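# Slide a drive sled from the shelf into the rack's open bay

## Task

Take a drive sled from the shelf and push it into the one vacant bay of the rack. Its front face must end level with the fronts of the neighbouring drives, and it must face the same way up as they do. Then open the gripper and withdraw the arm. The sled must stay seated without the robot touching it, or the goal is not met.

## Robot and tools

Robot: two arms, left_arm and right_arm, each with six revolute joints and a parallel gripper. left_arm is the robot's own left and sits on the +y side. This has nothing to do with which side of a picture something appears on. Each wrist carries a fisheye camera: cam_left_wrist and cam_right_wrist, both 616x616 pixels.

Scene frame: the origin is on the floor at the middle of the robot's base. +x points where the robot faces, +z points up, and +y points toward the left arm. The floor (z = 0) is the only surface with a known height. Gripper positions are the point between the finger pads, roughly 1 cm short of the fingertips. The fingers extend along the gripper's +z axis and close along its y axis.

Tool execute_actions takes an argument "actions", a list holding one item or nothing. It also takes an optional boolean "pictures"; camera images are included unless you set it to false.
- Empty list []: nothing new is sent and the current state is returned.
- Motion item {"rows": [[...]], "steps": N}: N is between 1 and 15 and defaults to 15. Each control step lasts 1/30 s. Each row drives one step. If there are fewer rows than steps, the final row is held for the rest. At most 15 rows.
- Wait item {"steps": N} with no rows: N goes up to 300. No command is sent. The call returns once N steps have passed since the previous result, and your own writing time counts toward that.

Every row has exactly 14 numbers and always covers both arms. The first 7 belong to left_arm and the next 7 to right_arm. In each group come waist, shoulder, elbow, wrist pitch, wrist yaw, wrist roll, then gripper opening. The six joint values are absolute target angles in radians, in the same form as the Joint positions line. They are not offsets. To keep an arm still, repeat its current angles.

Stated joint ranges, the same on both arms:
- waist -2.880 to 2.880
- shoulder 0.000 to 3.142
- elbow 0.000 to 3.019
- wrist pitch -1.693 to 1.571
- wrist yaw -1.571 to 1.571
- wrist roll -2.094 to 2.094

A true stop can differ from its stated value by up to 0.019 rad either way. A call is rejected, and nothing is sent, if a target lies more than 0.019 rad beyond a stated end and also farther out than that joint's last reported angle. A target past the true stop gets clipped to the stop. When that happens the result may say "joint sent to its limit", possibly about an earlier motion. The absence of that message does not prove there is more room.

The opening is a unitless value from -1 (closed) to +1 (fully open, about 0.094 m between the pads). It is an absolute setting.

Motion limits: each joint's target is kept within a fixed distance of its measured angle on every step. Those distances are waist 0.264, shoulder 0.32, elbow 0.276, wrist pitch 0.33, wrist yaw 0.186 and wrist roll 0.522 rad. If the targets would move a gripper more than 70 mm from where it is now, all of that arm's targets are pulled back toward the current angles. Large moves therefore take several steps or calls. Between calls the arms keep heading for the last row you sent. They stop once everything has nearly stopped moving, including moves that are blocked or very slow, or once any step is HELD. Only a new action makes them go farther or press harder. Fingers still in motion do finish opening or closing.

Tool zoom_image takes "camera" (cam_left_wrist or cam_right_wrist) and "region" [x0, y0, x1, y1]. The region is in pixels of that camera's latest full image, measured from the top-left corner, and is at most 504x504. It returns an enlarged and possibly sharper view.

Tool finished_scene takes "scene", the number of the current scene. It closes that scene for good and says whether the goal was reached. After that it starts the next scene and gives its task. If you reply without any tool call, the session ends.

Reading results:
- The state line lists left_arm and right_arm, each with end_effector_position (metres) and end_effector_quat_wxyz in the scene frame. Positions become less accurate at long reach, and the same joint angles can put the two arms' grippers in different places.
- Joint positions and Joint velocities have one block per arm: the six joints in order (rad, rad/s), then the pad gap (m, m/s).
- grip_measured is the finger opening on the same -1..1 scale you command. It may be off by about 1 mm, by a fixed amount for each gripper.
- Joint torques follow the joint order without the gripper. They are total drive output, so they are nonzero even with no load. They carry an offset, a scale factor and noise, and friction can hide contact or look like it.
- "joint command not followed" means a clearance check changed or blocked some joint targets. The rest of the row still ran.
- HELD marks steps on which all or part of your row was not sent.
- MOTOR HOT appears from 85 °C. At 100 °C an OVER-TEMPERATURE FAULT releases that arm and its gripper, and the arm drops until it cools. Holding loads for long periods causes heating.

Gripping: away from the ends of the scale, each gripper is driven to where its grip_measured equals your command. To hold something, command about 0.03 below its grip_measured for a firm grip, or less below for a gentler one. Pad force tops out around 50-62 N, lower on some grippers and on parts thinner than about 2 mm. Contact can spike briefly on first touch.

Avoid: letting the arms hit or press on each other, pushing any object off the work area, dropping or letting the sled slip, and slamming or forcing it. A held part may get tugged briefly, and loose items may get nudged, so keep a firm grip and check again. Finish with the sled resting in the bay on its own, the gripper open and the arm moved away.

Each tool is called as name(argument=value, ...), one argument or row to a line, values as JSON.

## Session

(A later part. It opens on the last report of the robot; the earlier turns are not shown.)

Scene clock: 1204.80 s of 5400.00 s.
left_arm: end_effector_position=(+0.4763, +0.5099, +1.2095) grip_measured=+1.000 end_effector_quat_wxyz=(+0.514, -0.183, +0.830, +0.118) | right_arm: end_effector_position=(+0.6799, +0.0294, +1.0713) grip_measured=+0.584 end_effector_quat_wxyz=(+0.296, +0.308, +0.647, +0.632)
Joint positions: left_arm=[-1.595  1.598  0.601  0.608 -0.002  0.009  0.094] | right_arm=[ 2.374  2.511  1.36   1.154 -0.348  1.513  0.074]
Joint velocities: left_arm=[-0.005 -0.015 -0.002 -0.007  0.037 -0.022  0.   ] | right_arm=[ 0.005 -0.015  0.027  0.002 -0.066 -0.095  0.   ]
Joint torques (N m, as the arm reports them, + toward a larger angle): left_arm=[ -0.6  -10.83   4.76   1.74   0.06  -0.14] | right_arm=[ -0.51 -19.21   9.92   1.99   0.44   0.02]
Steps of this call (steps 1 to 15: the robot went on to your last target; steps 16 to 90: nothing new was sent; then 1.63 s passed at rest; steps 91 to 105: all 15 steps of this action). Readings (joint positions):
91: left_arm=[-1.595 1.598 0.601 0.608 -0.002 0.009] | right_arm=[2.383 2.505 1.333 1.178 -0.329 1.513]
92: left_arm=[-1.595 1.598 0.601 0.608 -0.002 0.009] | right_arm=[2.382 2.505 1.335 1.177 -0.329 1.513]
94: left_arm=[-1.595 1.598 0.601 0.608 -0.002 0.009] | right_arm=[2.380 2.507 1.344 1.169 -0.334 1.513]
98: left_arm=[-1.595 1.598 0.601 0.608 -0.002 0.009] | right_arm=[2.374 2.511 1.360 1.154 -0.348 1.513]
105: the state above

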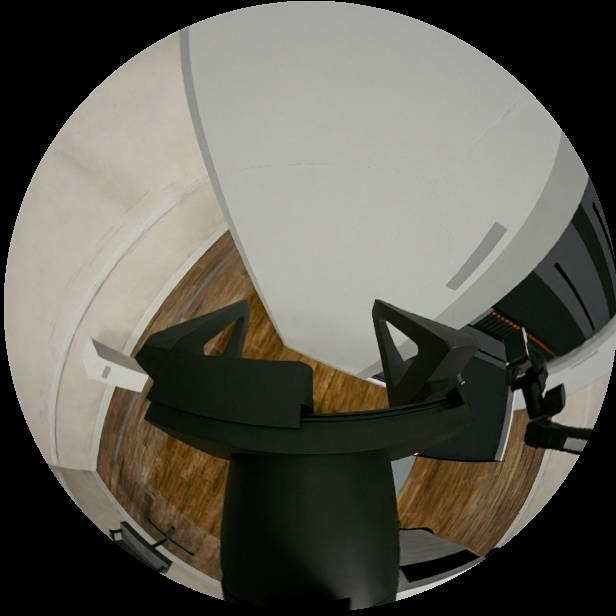

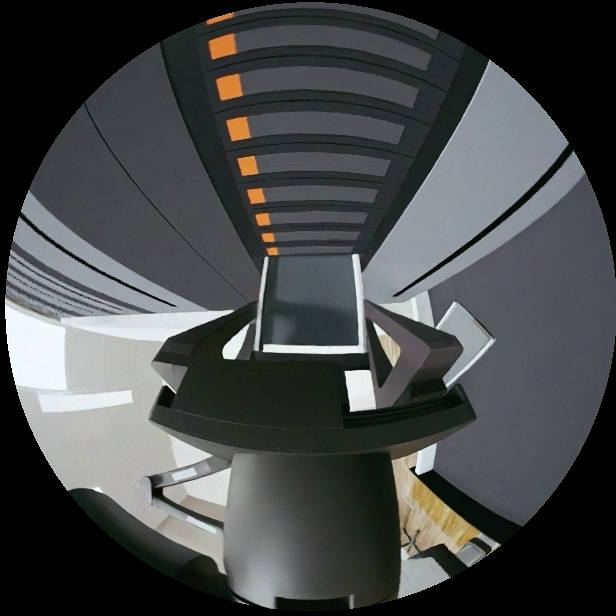

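execute_actions(
  actions=[
    {"rows":[[-1.6,1.6,0.6,0.6,0,0,1,2.362,2.511,1.41,1.165,-0.345,1.52,0.555],[-1.6,1.6,0.6,0.6,0,0,1,2.362,2.511,1.42,1.16,-0.348,1.52,0.555],[-1.6,1.6,0.6,0.6,0,0,1,2.36,2.511,1.43,1.155,-0.35,1.52,0.555],[-1.6,1.6,0.6,0.6,0,0,1,2.357,2.512,1.44,1.148,-0.353,1.52,0.555],[-1.6,1.6,0.6,0.6,0,0,1,2.354,2.512,1.45,1.14,-0.356,1.52,0.555]],"steps":15},
  ],
)

Scene clock: 1210.37 s of 5400.00 s.
left_arm: end_effector_position=(+0.4763, +0.5099, +1.2095) grip_measured=+1.000 end_effector_quat_wxyz=(+0.514, -0.183, +0.830, +0.118) | right_arm: end_effector_position=(+0.6822, +0.0298, +1.0716) grip_measured=+0.584 end_effector_quat_wxyz=(+0.294, +0.304, +0.649, +0.633)
Joint positions: left_arm=[-1.595  1.598  0.601  0.608 -0.002  0.009  0.094] | right_arm=[ 2.37   2.512  1.369  1.145 -0.362  1.509  0.074]
Joint velocities: left_arm=[-0.005 -0.005  0.002 -0.002 -0.022 -0.007  0.   ] | right_arm=[ 0.005 -0.005 -0.012  0.002 -0.037 -0.037  0.   ]
Joint torques (N m, as the arm reports them, + toward a larger angle): left_arm=[ -0.57 -10.79   4.78   1.74   0.06  -0.14] | right_arm=[  0.31 -18.99  11.71   1.58   0.17   0.06]
Steps of this call (steps 1 to 15: the robot went on to your last target; steps 16 to 90: nothing new was sent; then 2.07 s passed at rest; steps 91 to 105: all 15 steps of this action). Readings (joint positions):
91: left_arm=[-1.595 1.598 0.601 0.608 -0.002 0.009] | right_arm=[2.374 2.511 1.360 1.154 -0.349 1.513]
92: left_arm=[-1.595 1.598 0.601 0.608 -0.002 0.009] | right_arm=[2.374 2.511 1.360 1.154 -0.351 1.513]
94: left_arm=[-1.595 1.598 0.601 0.608 -0.002 0.009] | right_arm=[2.374 2.511 1.363 1.153 -0.353 1.512]
98: left_arm=[-1.595 1.598 0.601 0.608 -0.002 0.009] | right_arm=[2.371 2.512 1.369 1.145 -0.362 1.510]
105: the state above

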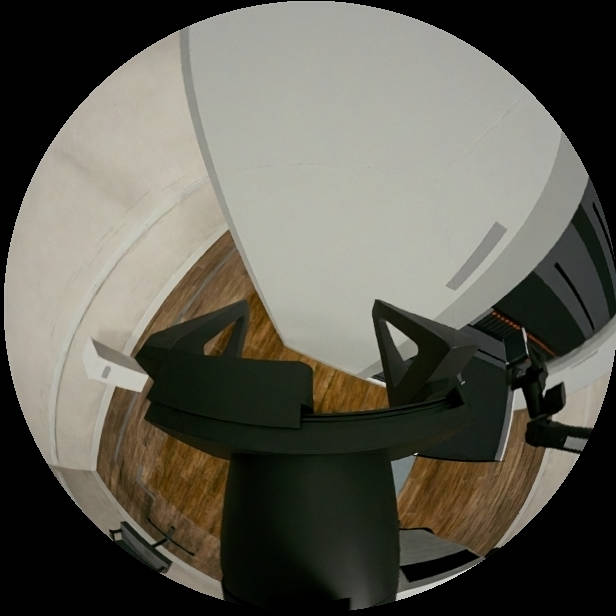

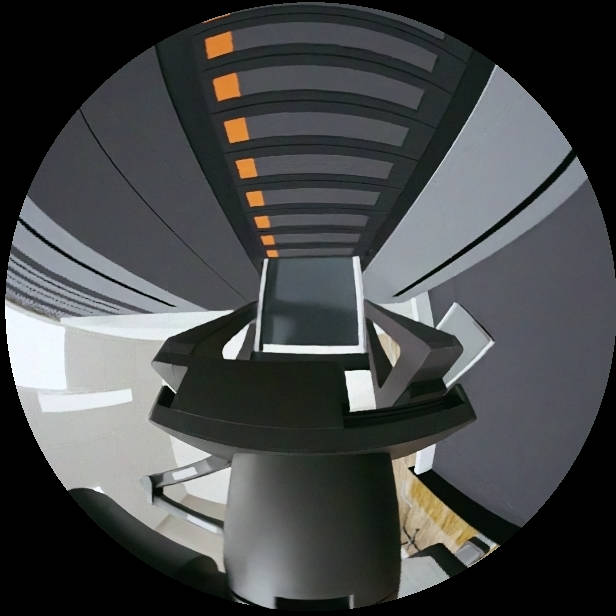

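execute_actions(
  actions=[
    {"rows":[[-1.6,1.6,0.6,0.6,0,0,1,2.362,2.511,1.39,1.155,-0.33,1.52,0.555],[-1.6,1.6,0.6,0.6,0,0,1,2.362,2.511,1.39,1.16,-0.31,1.52,0.555],[-1.6,1.6,0.6,0.6,0,0,1,2.362,2.511,1.39,1.165,-0.29,1.52,0.555],[-1.6,1.6,0.6,0.6,0,0,1,2.36,2.511,1.39,1.165,-0.28,1.52,0.555],[-1.6,1.6,0.6,0.6,0,0,1,2.36,2.511,1.39,1.165,-0.28,1.52,0.555],[-1.6,1.6,0.6,0.6,0,0,1,2.358,2.511,1.41,1.165,-0.28,1.52,0.555],[-1.6,1.6,0.6,0.6,0,0,1,2.356,2.511,1.42,1.16,-0.28,1.52,0.555],[-1.6,1.6,0.6,0.6,0,0,1,2.354,2.511,1.43,1.155,-0.28,1.52,0.555],[-1.6,1.6,0.6,0.6,0,0,1,2.352,2.511,1.44,1.15,-0.28,1.52,0.555]],"steps":15},
  ],
)

Scene clock: 1224.70 s of 5400.00 s.
left_arm: end_effector_position=(+0.4763, +0.5099, +1.2095) grip_measured=+1.000 end_effector_quat_wxyz=(+0.514, -0.183, +0.830, +0.118) | right_arm: end_effector_position=(+0.6842, +0.0316, +1.0716) grip_measured=+0.584 end_effector_quat_wxyz=(+0.308, +0.319, +0.643, +0.625)
Joint positions: left_arm=[-1.595  1.598  0.601  0.608 -0.002  0.009  0.094] | right_arm=[ 2.385  2.512  1.369  1.146 -0.302  1.509  0.074]
Joint velocities: left_arm=[-0.015 -0.015 -0.002 -0.002 -0.066 -0.007  0.   ] | right_arm=[-0.005  0.005 -0.017  0.007  0.022  0.037 -0.001]
Joint torques (N m, as the arm reports them, + toward a larger angle): left_arm=[ -0.55 -10.8    4.79   1.74   0.07  -0.13] | right_arm=[ -1.06 -19.24  10.85   2.02   0.88   0.06]
Steps of this call (steps 1 to 15: the robot went on to your last target; steps 16 to 90: nothing new was sent; then 10.83 s passed at rest; steps 91 to 105: all 15 steps of this action). Readings (joint positions):
91: left_arm=[-1.595 1.598 0.601 0.608 -0.002 0.009] | right_arm=[2.370 2.512 1.369 1.145 -0.357 1.509]
92: left_arm=[-1.595 1.598 0.601 0.608 -0.002 0.009] | right_arm=[2.372 2.512 1.369 1.145 -0.348 1.509]
94: left_arm=[-1.595 1.598 0.601 0.608 -0.002 0.009] | right_arm=[2.380 2.512 1.369 1.146 -0.319 1.509]
98: left_arm=[-1.595 1.598 0.601 0.608 -0.002 0.009] | right_arm=[2.385 2.512 1.369 1.146 -0.302 1.509]
105: the state above

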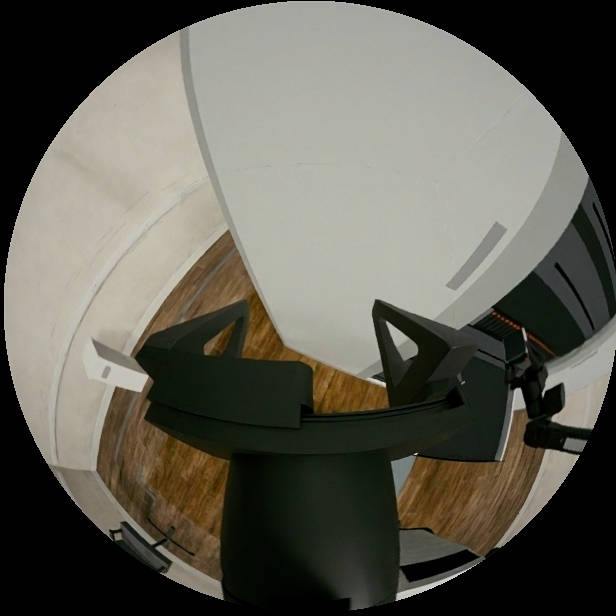

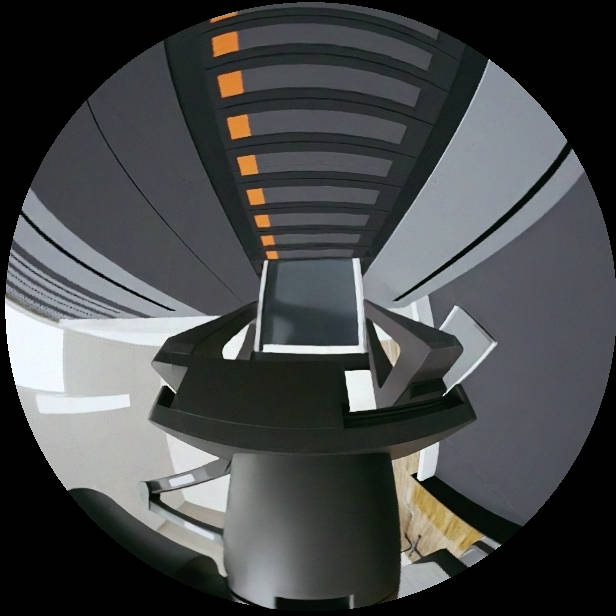

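execute_actions(
  actions=[
    {"rows":[[-1.6,1.6,0.6,0.6,0,0,1,2.375,2.508,1.40,1.155,-0.30,1.515,0.555],[-1.6,1.6,0.6,0.6,0,0,1,2.38,2.505,1.385,1.155,-0.305,1.515,0.555],[-1.6,1.6,0.6,0.6,0,0,1,2.38,2.505,1.38,1.155,-0.305,1.515,0.555],[-1.6,1.6,0.6,0.6,0,0,1,2.38,2.505,1.38,1.155,-0.305,1.515,0.61],[-1.6,1.6,0.6,0.6,0,0,1,2.38,2.505,1.38,1.155,-0.305,1.515,0.61],[-1.6,1.6,0.6,0.6,0,0,1,2.38,2.505,1.38,1.155,-0.305,1.515,0.65],[-1.6,1.6,0.6,0.6,0,0,1,2.38,2.505,1.38,1.155,-0.305,1.515,0.75],[-1.6,1.6,0.6,0.6,0,0,1,2.38,2.505,1.38,1.155,-0.305,1.515,0.85],[-1.6,1.6,0.6,0.6,0,0,1,2.38,2.505,1.38,1.155,-0.305,1.515,1]],"steps":15},
  ],
)

Scene clock: 1237.37 s of 5400.00 s.
left_arm: end_effector_position=(+0.4763, +0.5099, +1.2095) grip_measured=+1.000 end_effector_quat_wxyz=(+0.514, -0.183, +0.830, +0.118) | right_arm: end_effector_position=(+0.6843, +0.0326, +1.0739) grip_measured=+1.000 end_effector_quat_wxyz=(+0.307, +0.316, +0.643, +0.627)
Joint positions: left_arm=[-1.595  1.598  0.601  0.608 -0.002  0.009  0.094] | right_arm=[ 2.385  2.509  1.369  1.146 -0.307  1.509  0.094]
Joint velocities: left_arm=[ 0.005  0.015 -0.007  0.002 -0.022 -0.007  0.   ] | right_arm=[ 0.005 -0.005 -0.017 -0.007  0.051 -0.051  0.   ]
Joint torques (N m, as the arm reports them, + toward a larger angle): left_arm=[ -0.62 -10.83   4.76   1.74   0.07  -0.14] | right_arm=[  1.4  -19.52   5.94   2.28   0.04   0.  ]
Steps of this call (steps 1 to 15: the robot went on to your last target; steps 16 to 90: nothing new was sent; then 9.17 s passed at rest; steps 91 to 105: all 15 steps of this action). Readings (joint positions):
91: left_arm=[-1.595 1.598 0.601 0.608 -0.002 0.009] | right_arm=[2.385 2.512 1.369 1.146 -0.305 1.509]
92: left_arm=[-1.595 1.598 0.601 0.608 -0.002 0.009] | right_arm=[2.385 2.512 1.369 1.146 -0.307 1.509]
94: left_arm=[-1.595 1.598 0.601 0.608 -0.002 0.009] | right_arm=[2.385 2.512 1.369 1.146 -0.307 1.509]
98: left_arm=[-1.595 1.598 0.601 0.608 -0.002 0.009] | right_arm=[2.385 2.511 1.369 1.146 -0.307 1.509]
105: the state above

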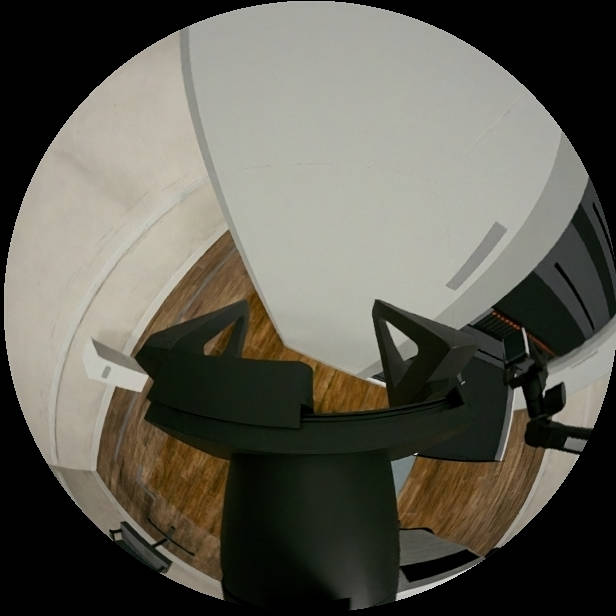

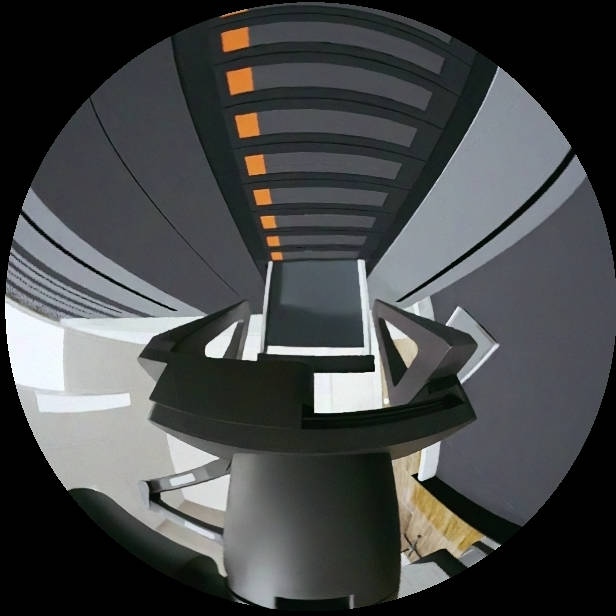

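execute_actions(
  actions=[
    {"rows":[[-1.6,1.6,0.6,0.6,0,0,1,2.38,2.52,1.38,1.16,-0.305,1.515,1],[-1.6,1.6,0.6,0.6,0,0,1,2.38,2.53,1.38,1.165,-0.305,1.515,1],[-1.6,1.6,0.6,0.6,0,0,1,2.38,2.535,1.38,1.17,-0.305,1.515,1],[-1.6,1.6,0.6,0.6,0,0,1,2.38,2.535,1.38,1.17,-0.305,1.515,1],[-1.6,1.6,0.6,0.6,0,0,1,2.38,2.535,1.38,1.17,-0.305,1.515,1],[-1.6,1.6,0.6,0.6,0,0,1,2.38,2.535,1.38,1.17,-0.305,1.515,0.85],[-1.6,1.6,0.6,0.6,0,0,1,2.38,2.535,1.38,1.17,-0.305,1.515,0.75],[-1.6,1.6,0.6,0.6,0,0,1,2.38,2.535,1.38,1.17,-0.305,1.515,0.68],[-1.6,1.6,0.6,0.6,0,0,1,2.38,2.535,1.38,1.17,-0.305,1.515,0.62],[-1.6,1.6,0.6,0.6,0,0,1,2.38,2.535,1.38,1.17,-0.305,1.515,0.555]],"steps":15},
  ],
)

Scene clock: 1248.87 s of 5400.00 s.
left_arm: end_effector_position=(+0.4763, +0.5099, +1.2095) grip_measured=+1.000 end_effector_quat_wxyz=(+0.514, -0.183, +0.830, +0.118) | right_arm: end_effector_position=(+0.6823, +0.0319, +1.0689) grip_measured=+0.581 end_effector_quat_wxyz=(+0.308, +0.317, +0.642, +0.627)
Joint positions: left_arm=[-1.595  1.598  0.601  0.608 -0.002  0.009  0.094] | right_arm=[ 2.385  2.52   1.369  1.158 -0.305  1.509  0.074]
Joint velocities: left_arm=[-0.015 -0.005 -0.007 -0.002  0.007 -0.007  0.   ] | right_arm=[-0.005 -0.005 -0.002  0.012 -0.022 -0.11   0.002]
Joint torques (N m, as the arm reports them, + toward a larger angle): left_arm=[ -0.56 -10.74   4.78   1.73   0.06  -0.14] | right_arm=[  1.67 -17.62   5.73   2.49  -0.1    0.01]
Steps of this call (steps 1 to 15: the robot went on to your last target; steps 16 to 90: nothing new was sent; then 8.00 s passed at rest; steps 91 to 105: all 15 steps of this action). Readings (joint positions):
91: left_arm=[-1.595 1.598 0.601 0.608 -0.002 0.009] | right_arm=[2.385 2.509 1.369 1.146 -0.307 1.509]
92: left_arm=[-1.595 1.598 0.601 0.608 -0.002 0.009] | right_arm=[2.385 2.509 1.369 1.146 -0.307 1.509]
94: left_arm=[-1.595 1.598 0.601 0.608 -0.002 0.009] | right_arm=[2.385 2.510 1.369 1.151 -0.307 1.509]
98: left_arm=[-1.595 1.598 0.601 0.608 -0.002 0.009] | right_arm=[2.385 2.513 1.369 1.154 -0.305 1.509]
105: the state above

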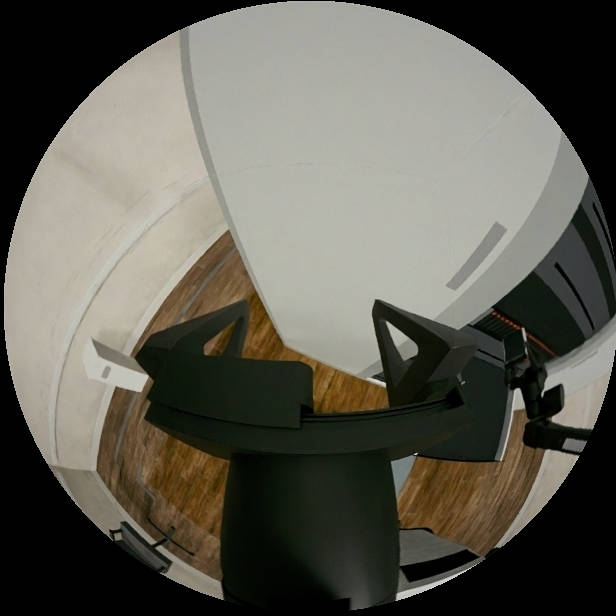

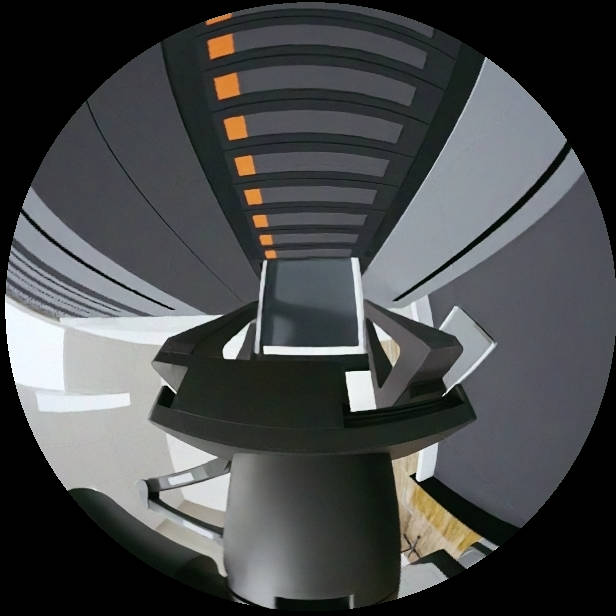

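Regripped lower; pushing again.

execute_actions(
  actions=[
    {"rows":[[-1.6,1.6,0.6,0.6,0,0,1,2.376,2.53,1.395,1.165,-0.305,1.515,0.55],[-1.6,1.6,0.6,0.6,0,0,1,2.372,2.53,1.405,1.16,-0.305,1.515,0.55],[-1.6,1.6,0.6,0.6,0,0,1,2.368,2.53,1.415,1.152,-0.307,1.515,0.55],[-1.6,1.6,0.6,0.6,0,0,1,2.364,2.53,1.425,1.144,-0.309,1.515,0.55],[-1.6,1.6,0.6,0.6,0,0,1,2.36,2.53,1.435,1.136,-0.311,1.515,0.55],[-1.6,1.6,0.6,0.6,0,0,1,2.356,2.53,1.445,1.128,-0.313,1.515,0.55]],"steps":15},
  ],
)

Scene clock: 1254.80 s of 5400.00 s.
left_arm: end_effector_position=(+0.4763, +0.5099, +1.2095) grip_measured=+1.000 end_effector_quat_wxyz=(+0.514, -0.183, +0.830, +0.118) | right_arm: end_effector_position=(+0.6876, +0.0308, +1.0697) grip_measured=+0.581 end_effector_quat_wxyz=(+0.304, +0.314, +0.644, +0.627)
Joint positions: left_arm=[-1.595  1.598  0.601  0.608 -0.002  0.009  0.094] | right_arm=[ 2.378  2.52   1.384  1.139 -0.322  1.509  0.074]
Joint velocities: left_arm=[ 0.005 -0.005 -0.002 -0.007 -0.051 -0.022  0.   ] | right_arm=[ 0.005 -0.005  0.002 -0.022  0.022 -0.007 -0.   ]
Joint torques (N m, as the arm reports them, + toward a larger angle): left_arm=[ -0.47 -10.75   4.76   1.74   0.06  -0.14] | right_arm=[  0.07 -18.29  10.08   1.37   0.3    0.  ]
Steps of this call (steps 1 to 15: the robot went on to your last target; steps 16 to 90: nothing new was sent; then 2.43 s passed at rest; steps 91 to 105: all 15 steps of this action). Readings (joint positions):
91: left_arm=[-1.595 1.598 0.601 0.608 -0.002 0.009] | right_arm=[2.385 2.520 1.369 1.158 -0.305 1.509]
92: left_arm=[-1.595 1.598 0.601 0.608 -0.002 0.009] | right_arm=[2.385 2.520 1.369 1.158 -0.305 1.509]
94: left_arm=[-1.595 1.598 0.601 0.608 -0.002 0.009] | right_arm=[2.384 2.520 1.372 1.156 -0.307 1.509]
98: left_arm=[-1.595 1.598 0.601 0.608 -0.002 0.009] | right_arm=[2.378 2.520 1.384 1.139 -0.321 1.509]
105: the state above

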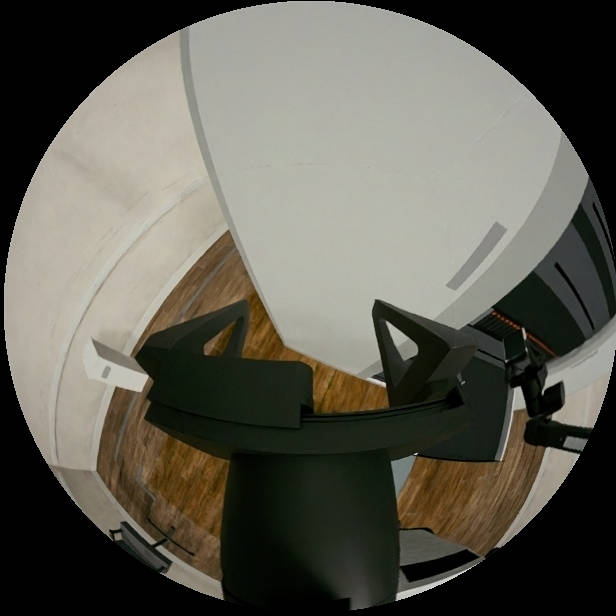

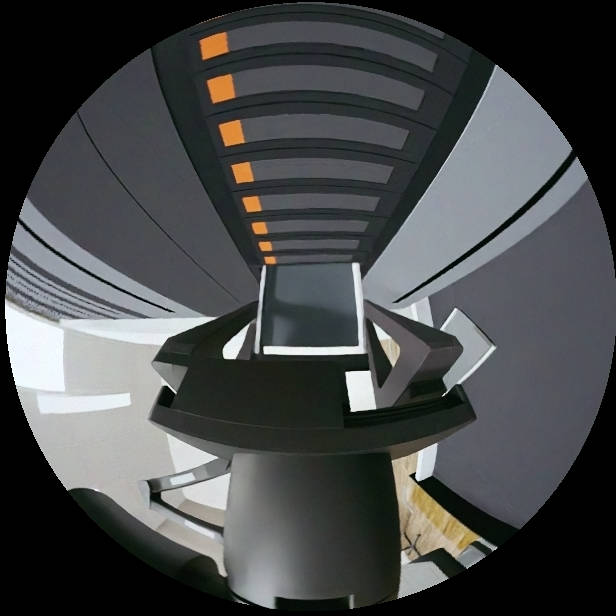

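execute_actions(
  actions=[
    {"rows":[[-1.6,1.6,0.6,0.6,0,0,1,2.352,2.53,1.445,1.135,-0.295,1.515,0.55],[-1.6,1.6,0.6,0.6,0,0,1,2.348,2.53,1.455,1.13,-0.285,1.515,0.55],[-1.6,1.6,0.6,0.6,0,0,1,2.344,2.53,1.468,1.125,-0.285,1.515,0.55],[-1.6,1.6,0.6,0.6,0,0,1,2.34,2.53,1.48,1.12,-0.285,1.515,0.55],[-1.6,1.6,0.6,0.6,0,0,1,2.336,2.53,1.492,1.113,-0.288,1.515,0.55],[-1.6,1.6,0.6,0.6,0,0,1,2.332,2.53,1.505,1.106,-0.29,1.515,0.55]],"steps":15},
  ],
)

Scene clock: 1261.00 s of 5400.00 s.
left_arm: end_effector_position=(+0.4763, +0.5099, +1.2095) grip_measured=+1.000 end_effector_quat_wxyz=(+0.514, -0.183, +0.830, +0.118) | right_arm: end_effector_position=(+0.6951, +0.0312, +1.0704) grip_measured=+0.581 end_effector_quat_wxyz=(+0.309, +0.315, +0.643, +0.626)
Joint positions: left_arm=[-1.595  1.598  0.601  0.608 -0.002  0.009  0.094] | right_arm=[ 2.377  2.527  1.406  1.127 -0.315  1.505  0.074]
Joint velocities: left_arm=[-0.015  0.005 -0.007 -0.007 -0.066 -0.051  0.   ] | right_arm=[-0.005 -0.005  0.002  0.017  0.022 -0.007 -0.   ]
Joint torques (N m, as the arm reports them, + toward a larger angle): left_arm=[ -0.53 -10.78   4.77   1.73   0.06  -0.14] | right_arm=[ -1.99 -19.28  13.3    0.98   1.01   0.07]
Steps of this call (steps 1 to 15: the robot went on to your last target; steps 16 to 90: nothing new was sent; then 2.70 s passed at rest; steps 91 to 105: all 15 steps of this action). Readings (joint positions):
91: left_arm=[-1.595 1.598 0.601 0.608 -0.002 0.009] | right_arm=[2.378 2.520 1.384 1.139 -0.319 1.509]
92: left_arm=[-1.595 1.598 0.601 0.608 -0.002 0.009] | right_arm=[2.378 2.520 1.384 1.139 -0.315 1.509]
94: left_arm=[-1.595 1.598 0.601 0.608 -0.002 0.009] | right_arm=[2.378 2.521 1.390 1.136 -0.314 1.509]
98: left_arm=[-1.595 1.598 0.601 0.608 -0.002 0.009] | right_arm=[2.377 2.527 1.406 1.127 -0.314 1.505]
105: the state above

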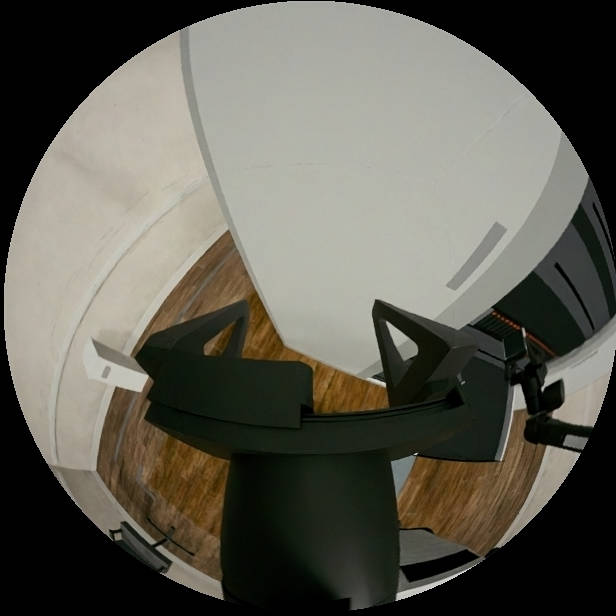

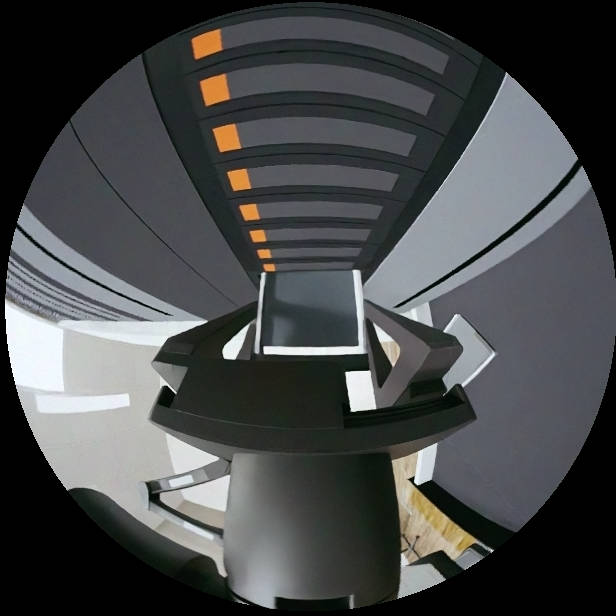

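execute_actions(
  actions=[
    {"rows":[[-1.6,1.6,0.6,0.6,0,0,1,2.35,2.53,1.47,1.12,-0.30,1.51,0.55],[-1.6,1.6,0.6,0.6,0,0,1,2.365,2.528,1.44,1.13,-0.31,1.51,0.55],[-1.6,1.6,0.6,0.6,0,0,1,2.375,2.525,1.42,1.135,-0.315,1.51,0.55],[-1.6,1.6,0.6,0.6,0,0,1,2.375,2.525,1.42,1.135,-0.315,1.51,0.55],[-1.6,1.6,0.6,0.6,0,0,1,2.375,2.525,1.42,1.135,-0.315,1.51,0.61],[-1.6,1.6,0.6,0.6,0,0,1,2.375,2.525,1.42,1.135,-0.315,1.51,0.61],[-1.6,1.6,0.6,0.6,0,0,1,2.375,2.525,1.42,1.135,-0.315,1.51,0.68],[-1.6,1.6,0.6,0.6,0,0,1,2.375,2.525,1.42,1.135,-0.315,1.51,0.8],[-1.6,1.6,0.6,0.6,0,0,1,2.375,2.525,1.42,1.135,-0.315,1.51,1]],"steps":15},
  ],
)

execute_actions(
  actions=[
    {"rows":[[-1.6,1.6,0.6,0.6,0,0,1,2.38,2.52,1.385,1.15,-0.315,1.51,1],[-1.6,1.6,0.6,0.6,0,0,1,2.384,2.515,1.37,1.17,-0.315,1.51,1],[-1.6,1.6,0.6,0.6,0,0,1,2.388,2.51,1.355,1.185,-0.313,1.51,1],[-1.6,1.6,0.6,0.6,0,0,1,2.392,2.505,1.34,1.2,-0.311,1.51,1],[-1.6,1.6,0.6,0.6,0,0,1,2.396,2.5,1.325,1.213,-0.309,1.51,1],[-1.6,1.6,0.6,0.6,0,0,1,2.4,2.497,1.31,1.225,-0.307,1.51,1],[-1.6,1.6,0.6,0.6,0,0,1,2.403,2.495,1.295,1.235,-0.305,1.51,1]],"steps":15},
  ],
)

Scene clock: 1276.33 s of 5400.00 s.
left_arm: end_effector_position=(+0.4763, +0.5099, +1.2095) grip_measured=+1.000 end_effector_quat_wxyz=(+0.514, -0.183, +0.830, +0.118) | right_arm: end_effector_position=(+0.6950, +0.0316, +1.0714) grip_measured=+1.000 end_effector_quat_wxyz=(+0.309, +0.314, +0.643, +0.627)
Joint positions: left_arm=[-1.595  1.598  0.601  0.608 -0.002  0.009  0.094] | right_arm=[ 2.377  2.525  1.406  1.127 -0.318  1.504  0.094]
Joint velocities: left_arm=[ 0.005 -0.005  0.017 -0.002 -0.007 -0.022  0.   ] | right_arm=[-0.024  0.005  0.017 -0.032 -0.066  0.007  0.   ]
Joint torques (N m, as the arm reports them, + toward a larger angle): left_arm=[ -0.58 -10.78   4.77   1.73   0.06  -0.13] | right_arm=[  1.62 -20.01   6.3    2.16   0.04  -0.01]
Steps of this call (steps 1 to 15: the robot went on to your last target; steps 16 to 90: nothing new was sent; then 11.83 s passed at rest; steps 91 to 105: all 15 steps of this action). Readings (joint positions):
91: left_arm=[-1.595 1.598 0.601 0.608 -0.002 0.009] | right_arm=[2.377 2.527 1.406 1.127 -0.317 1.505]
92: left_arm=[-1.595 1.598 0.601 0.608 -0.002 0.009] | right_arm=[2.377 2.527 1.406 1.127 -0.320 1.504]
94: left_arm=[-1.595 1.598 0.601 0.608 -0.002 0.009] | right_arm=[2.377 2.527 1.406 1.127 -0.321 1.504]
98: left_arm=[-1.595 1.598 0.601 0.608 -0.002 0.009] | right_arm=[2.377 2.527 1.406 1.127 -0.319 1.504]
105: the state above

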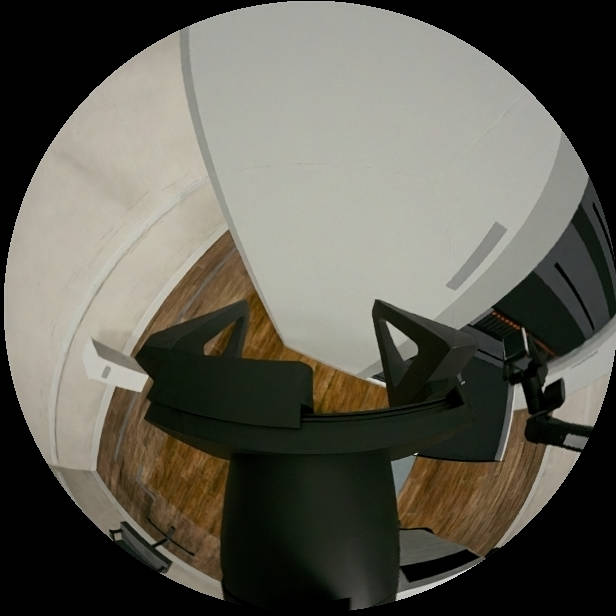

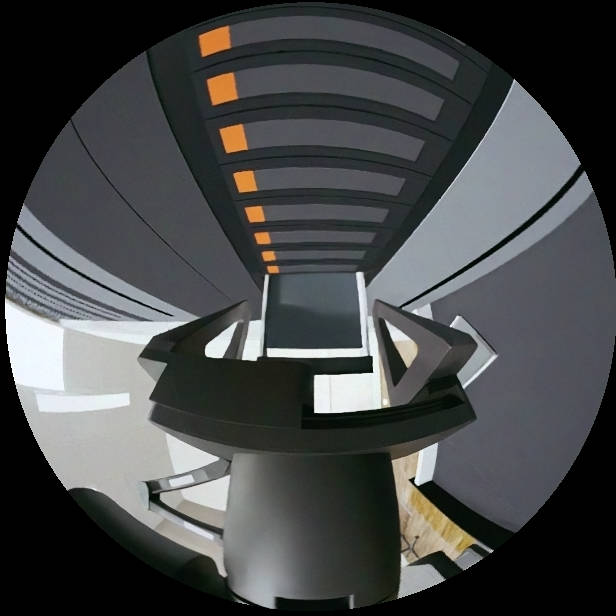

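Scene clock: 1276.83 s of 5400.00 s.
left_arm: end_effector_position=(+0.4763, +0.5099, +1.2095) grip_measured=+1.000 end_effector_quat_wxyz=(+0.514, -0.183, +0.830, +0.118) | right_arm: end_effector_position=(+0.6593, +0.0335, +1.0728) grip_measured=+1.000 end_effector_quat_wxyz=(+0.308, +0.307, +0.641, +0.632)
Joint positions: left_arm=[-1.595  1.598  0.601  0.608 -0.002  0.009  0.094] | right_arm=[ 2.397  2.501  1.301  1.219 -0.308  1.504  0.094]
Joint velocities: left_arm=[ 0.005  0.005 -0.027 -0.002  0.022 -0.007  0.   ] | right_arm=[ 0.005 -0.015  0.017  0.027 -0.007  0.022  0.   ]
Joint torques (N m, as the arm reports them, + toward a larger angle): left_arm=[ -0.58 -10.9    4.77   1.75   0.07  -0.14] | right_arm=[  2.18 -18.4    3.87   2.23   0.06   0.  ]
Steps of this call (steps 1 to 15: all 15 steps of this action). Readings (joint positions):
1: left_arm=[-1.595 1.598 0.601 0.608 -0.002 0.009] | right_arm=[2.377 2.525 1.405 1.128 -0.318 1.504]
2: left_arm=[-1.595 1.598 0.601 0.608 -0.002 0.009] | right_arm=[2.377 2.524 1.400 1.135 -0.317 1.504]
4: left_arm=[-1.595 1.598 0.601 0.608 -0.002 0.009] | right_arm=[2.377 2.518 1.378 1.159 -0.315 1.504]
8: left_arm=[-1.595 1.598 0.601 0.608 -0.002 0.009] | right_arm=[2.383 2.503 1.317 1.207 -0.308 1.504]
15: the state above

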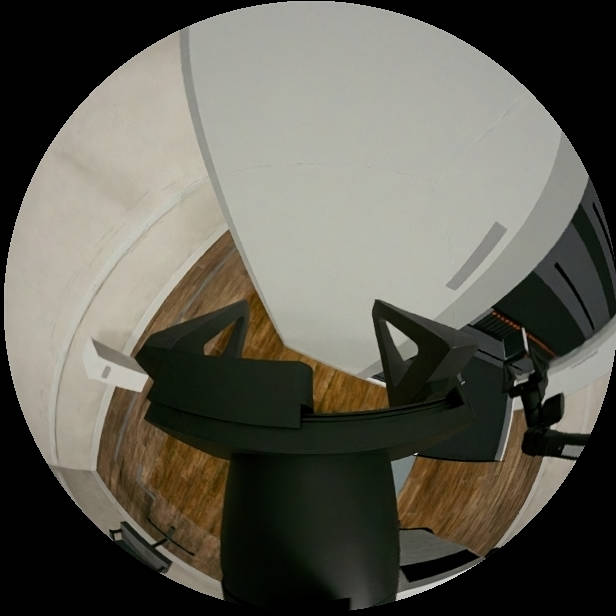

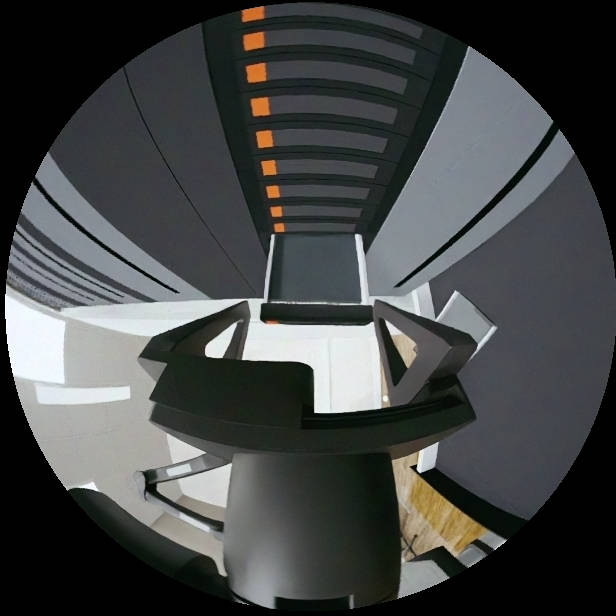

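execute_actions(
  actions=[
    {"rows":[[-1.6,1.6,0.6,0.6,0,0,1,2.408,2.492,1.275,1.25,-0.297,1.51,1],[-1.6,1.6,0.6,0.6,0,0,1,2.413,2.488,1.255,1.27,-0.288,1.51,1],[-1.6,1.6,0.6,0.6,0,0,1,2.418,2.485,1.235,1.29,-0.28,1.51,1],[-1.6,1.6,0.6,0.6,0,0,1,2.422,2.482,1.215,1.31,-0.272,1.51,1],[-1.6,1.6,0.6,0.6,0,0,1,2.422,2.482,1.215,1.31,-0.272,1.51,1],[-1.6,1.6,0.6,0.6,0,0,1,2.422,2.482,1.215,1.31,-0.272,1.51,1],[-1.6,1.6,0.6,0.6,0,0,1,2.422,2.482,1.215,1.31,-0.272,1.51,1],[-1.6,1.6,0.6,0.6,0,0,1,2.422,2.482,1.215,1.31,-0.272,1.51,1],[-1.6,1.6,0.6,0.6,0,0,1,2.422,2.482,1.215,1.31,-0.272,1.51,-1]],"steps":15},
  ],
)

execute_actions(
  actions=[
    {"steps":45},
  ],
)

Scene clock: 1285.43 s of 5400.00 s.
left_arm: end_effector_position=(+0.4763, +0.5099, +1.2095) grip_measured=+1.000 end_effector_quat_wxyz=(+0.514, -0.183, +0.830, +0.118) | right_arm: end_effector_position=(+0.6323, +0.0317, +1.0737) grip_measured=-0.894 end_effector_quat_wxyz=(+0.315, +0.310, +0.637, +0.632)
Joint positions: left_arm=[-1.595  1.598  0.601  0.608 -0.002  0.009  0.094] | right_arm=[ 2.416  2.485  1.22   1.294 -0.275  1.504  0.005]
Joint velocities: left_arm=[-0.024 -0.024  0.022 -0.002 -0.007 -0.095  0.   ] | right_arm=[-0.015 -0.005 -0.012 -0.022  0.022 -0.051 -0.185]
Joint torques (N m, as the arm reports them, + toward a larger angle): left_arm=[ -0.47 -10.67   4.76   1.74   0.06  -0.12] | right_arm=[  2.64 -17.73   3.51   2.53   0.     0.01]
Steps of this call (steps 1 to 15: the robot went on to your last target; steps 16 to 90: nothing new was sent; then 5.10 s passed at rest; steps 91 to 105: all 15 steps of this action). Readings (joint positions):
91: left_arm=[-1.595 1.598 0.601 0.608 -0.002 0.009] | right_arm=[2.398 2.501 1.299 1.223 -0.304 1.504]
92: left_arm=[-1.595 1.598 0.601 0.608 -0.002 0.009] | right_arm=[2.398 2.499 1.292 1.231 -0.296 1.504]
94: left_arm=[-1.595 1.598 0.601 0.608 -0.002 0.009] | right_arm=[2.400 2.492 1.262 1.261 -0.280 1.504]
98: left_arm=[-1.595 1.598 0.601 0.608 -0.002 0.009] | right_arm=[2.409 2.486 1.221 1.291 -0.275 1.504]
105: the state above

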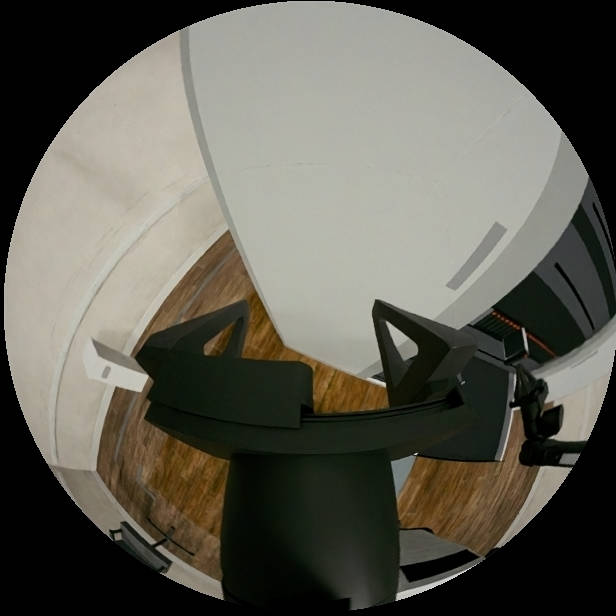

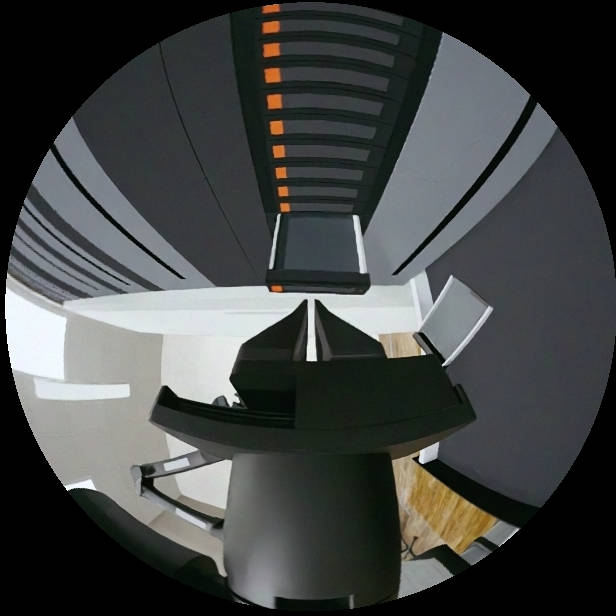

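Scene clock: 1286.93 s of 5400.00 s.
left_arm: end_effector_position=(+0.4763, +0.5099, +1.2095) grip_measured=+1.000 end_effector_quat_wxyz=(+0.514, -0.183, +0.830, +0.118) | right_arm: end_effector_position=(+0.6323, +0.0317, +1.0737) grip_measured=-0.986 end_effector_quat_wxyz=(+0.315, +0.310, +0.637, +0.631)
Joint positions: left_arm=[-1.595  1.598  0.601  0.608 -0.002  0.009  0.094] | right_arm=[ 2.416  2.485  1.22   1.294 -0.275  1.504  0.001]
Joint velocities: left_arm=[ 0.015 -0.015  0.002 -0.007 -0.095  0.007  0.   ] | right_arm=[ 0.005 -0.005  0.007 -0.032 -0.066 -0.022 -0.001]
Joint torques (N m, as the arm reports them, + toward a larger angle): left_arm=[ -0.57 -10.72   4.77   1.74   0.07  -0.14] | right_arm=[  2.21 -17.82   3.46   2.45   0.05  -0.01]
Steps of this call (steps 1 to 15: the robot went on to your last target; steps 16 to 45: nothing new was sent). Readings (joint positions):
1: left_arm=[-1.595 1.598 0.601 0.608 -0.002 0.009] | right_arm=[2.416 2.485 1.220 1.294 -0.275 1.504]
2: left_arm=[-1.595 1.598 0.601 0.608 -0.002 0.009] | right_arm=[2.416 2.485 1.220 1.294 -0.275 1.504]
4: left_arm=[-1.595 1.598 0.601 0.608 -0.002 0.009] | right_arm=[2.416 2.485 1.220 1.294 -0.275 1.504]
8: left_arm=[-1.595 1.598 0.601 0.608 -0.002 0.009] | right_arm=[2.416 2.485 1.220 1.294 -0.275 1.504]
45: the state above
All arms were judged still, so your last target was given up. Only a new action makes them travel on or press farther. Fingers that are still opening or closing keep moving.

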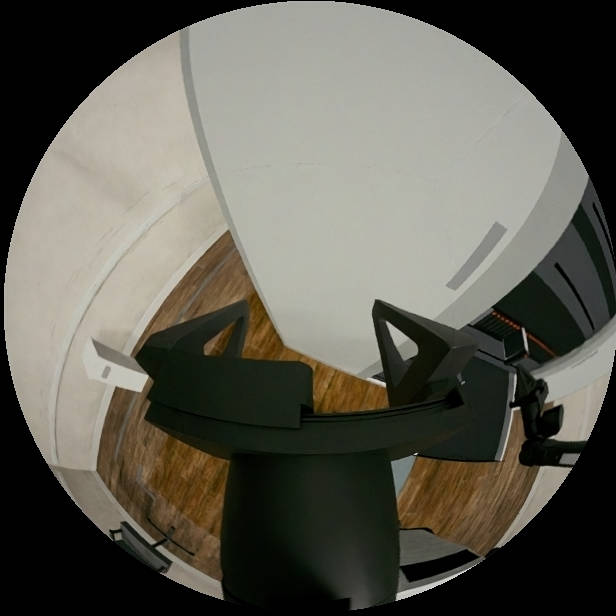

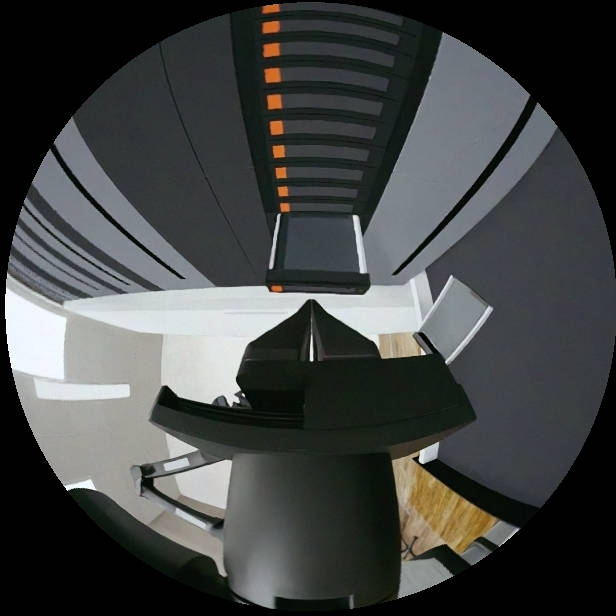

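execute_actions(
  actions=[
    {"rows":[[-1.6,1.6,0.6,0.6,0,0,1,2.41,2.485,1.24,1.295,-0.272,1.51,-1],[-1.6,1.6,0.6,0.6,0,0,1,2.402,2.488,1.255,1.285,-0.275,1.51,-1],[-1.6,1.6,0.6,0.6,0,0,1,2.396,2.491,1.27,1.272,-0.28,1.51,-1],[-1.6,1.6,0.6,0.6,0,0,1,2.39,2.495,1.285,1.26,-0.285,1.51,-1],[-1.6,1.6,0.6,0.6,0,0,1,2.385,2.498,1.298,1.25,-0.29,1.51,-1]],"steps":15},
  ],
)

Scene clock: 1296.07 s of 5400.00 s.
left_arm: end_effector_position=(+0.4763, +0.5099, +1.2095) grip_measured=+1.000 end_effector_quat_wxyz=(+0.514, -0.183, +0.830, +0.118) | right_arm: end_effector_position=(+0.6458, +0.0316, +1.0752) grip_measured=-0.986 end_effector_quat_wxyz=(+0.311, +0.308, +0.639, +0.632)
Joint positions: left_arm=[-1.595  1.598  0.601  0.608 -0.002  0.009  0.094] | right_arm=[ 2.404  2.488  1.257  1.257 -0.297  1.504  0.001]
Joint velocities: left_arm=[-0.005  0.005 -0.022  0.002  0.037 -0.051  0.   ] | right_arm=[-0.015 -0.024 -0.002 -0.012  0.007 -0.007  0.   ]
Joint torques (N m, as the arm reports them, + toward a larger angle): left_arm=[ -0.57 -10.83   4.76   1.74   0.06  -0.14] | right_arm=[  0.62 -17.16   7.68   1.57   0.23  -0.01]
Steps of this call (steps 1 to 90: nothing new was sent; then 5.63 s passed at rest; steps 91 to 105: all 15 steps of this action). Readings (joint positions):
91: left_arm=[-1.595 1.598 0.601 0.608 -0.002 0.009] | right_arm=[2.416 2.485 1.220 1.294 -0.275 1.504]
92: left_arm=[-1.595 1.598 0.601 0.608 -0.002 0.009] | right_arm=[2.416 2.485 1.220 1.294 -0.275 1.504]
94: left_arm=[-1.595 1.598 0.601 0.608 -0.002 0.009] | right_arm=[2.414 2.485 1.228 1.284 -0.280 1.504]
98: left_arm=[-1.595 1.598 0.601 0.608 -0.002 0.009] | right_arm=[2.406 2.486 1.253 1.258 -0.298 1.504]
105: the state above

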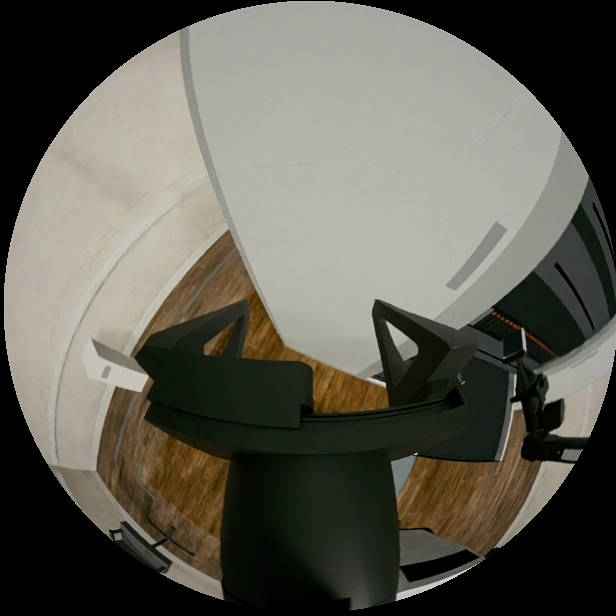

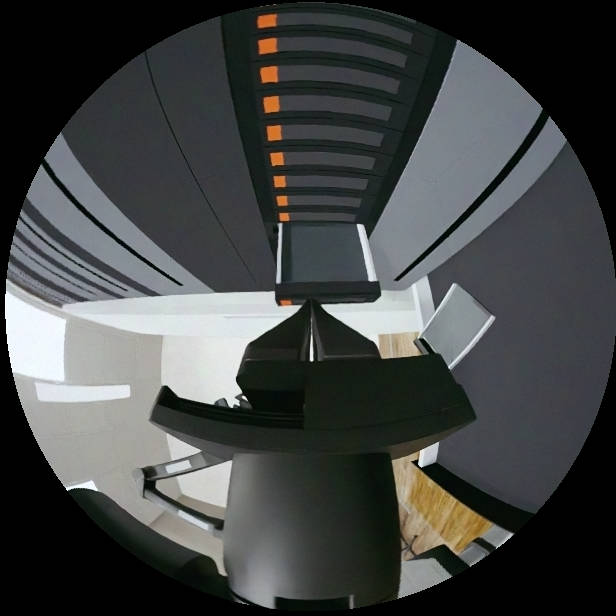

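execute_actions(
  actions=[
    {"rows":[[-1.6,1.6,0.6,0.6,0,0,1,2.385,2.51,1.295,1.25,-0.285,1.51,-1],[-1.6,1.6,0.6,0.6,0,0,1,2.382,2.515,1.305,1.243,-0.285,1.51,-1],[-1.6,1.6,0.6,0.6,0,0,1,2.379,2.518,1.315,1.236,-0.287,1.51,-1],[-1.6,1.6,0.6,0.6,0,0,1,2.376,2.52,1.325,1.228,-0.289,1.51,-1],[-1.6,1.6,0.6,0.6,0,0,1,2.373,2.522,1.335,1.22,-0.291,1.51,-1],[-1.6,1.6,0.6,0.6,0,0,1,2.37,2.524,1.345,1.212,-0.293,1.51,-1]],"steps":15},
  ],
)

Scene clock: 1303.80 s of 5400.00 s.
left_arm: end_effector_position=(+0.4763, +0.5099, +1.2095) grip_measured=+1.000 end_effector_quat_wxyz=(+0.514, -0.183, +0.830, +0.118) | right_arm: end_effector_position=(+0.6616, +0.0329, +1.0727) grip_measured=-0.986 end_effector_quat_wxyz=(+0.312, +0.308, +0.639, +0.632)
Joint positions: left_arm=[-1.595  1.598  0.601  0.608 -0.002  0.009  0.094] | right_arm=[ 2.397  2.505  1.308  1.222 -0.302  1.504  0.001]
Joint velocities: left_arm=[-0.005  0.005 -0.012  0.002 -0.066 -0.022  0.   ] | right_arm=[ 0.005 -0.005 -0.002 -0.002 -0.022 -0.007  0.   ]
Joint torques (N m, as the arm reports them, + toward a larger angle): left_arm=[ -0.52 -10.82   4.78   1.76   0.06  -0.14] | right_arm=[ -0.71 -17.15   7.54   1.44   0.31   0.  ]
Steps of this call (steps 1 to 15: the robot went on to your last target; steps 16 to 90: nothing new was sent; then 4.23 s passed at rest; steps 91 to 105: all 15 steps of this action). Readings (joint positions):
91: left_arm=[-1.595 1.598 0.601 0.608 -0.002 0.009] | right_arm=[2.404 2.488 1.257 1.257 -0.296 1.504]
92: left_arm=[-1.595 1.598 0.601 0.608 -0.002 0.009] | right_arm=[2.404 2.489 1.257 1.256 -0.296 1.504]
94: left_arm=[-1.595 1.598 0.601 0.608 -0.002 0.009] | right_arm=[2.404 2.493 1.266 1.250 -0.296 1.504]
98: left_arm=[-1.595 1.598 0.601 0.608 -0.002 0.009] | right_arm=[2.398 2.504 1.302 1.227 -0.298 1.504]
105: the state above

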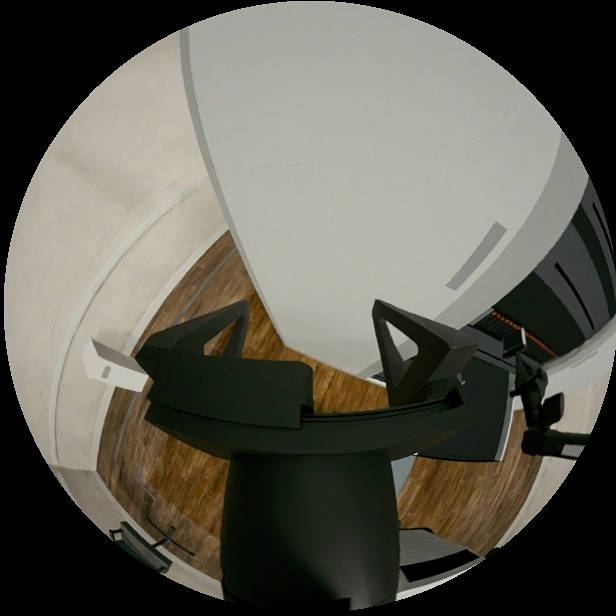

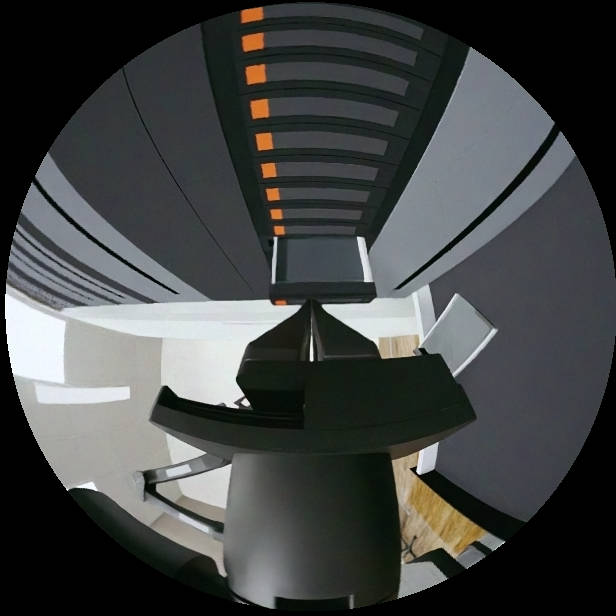

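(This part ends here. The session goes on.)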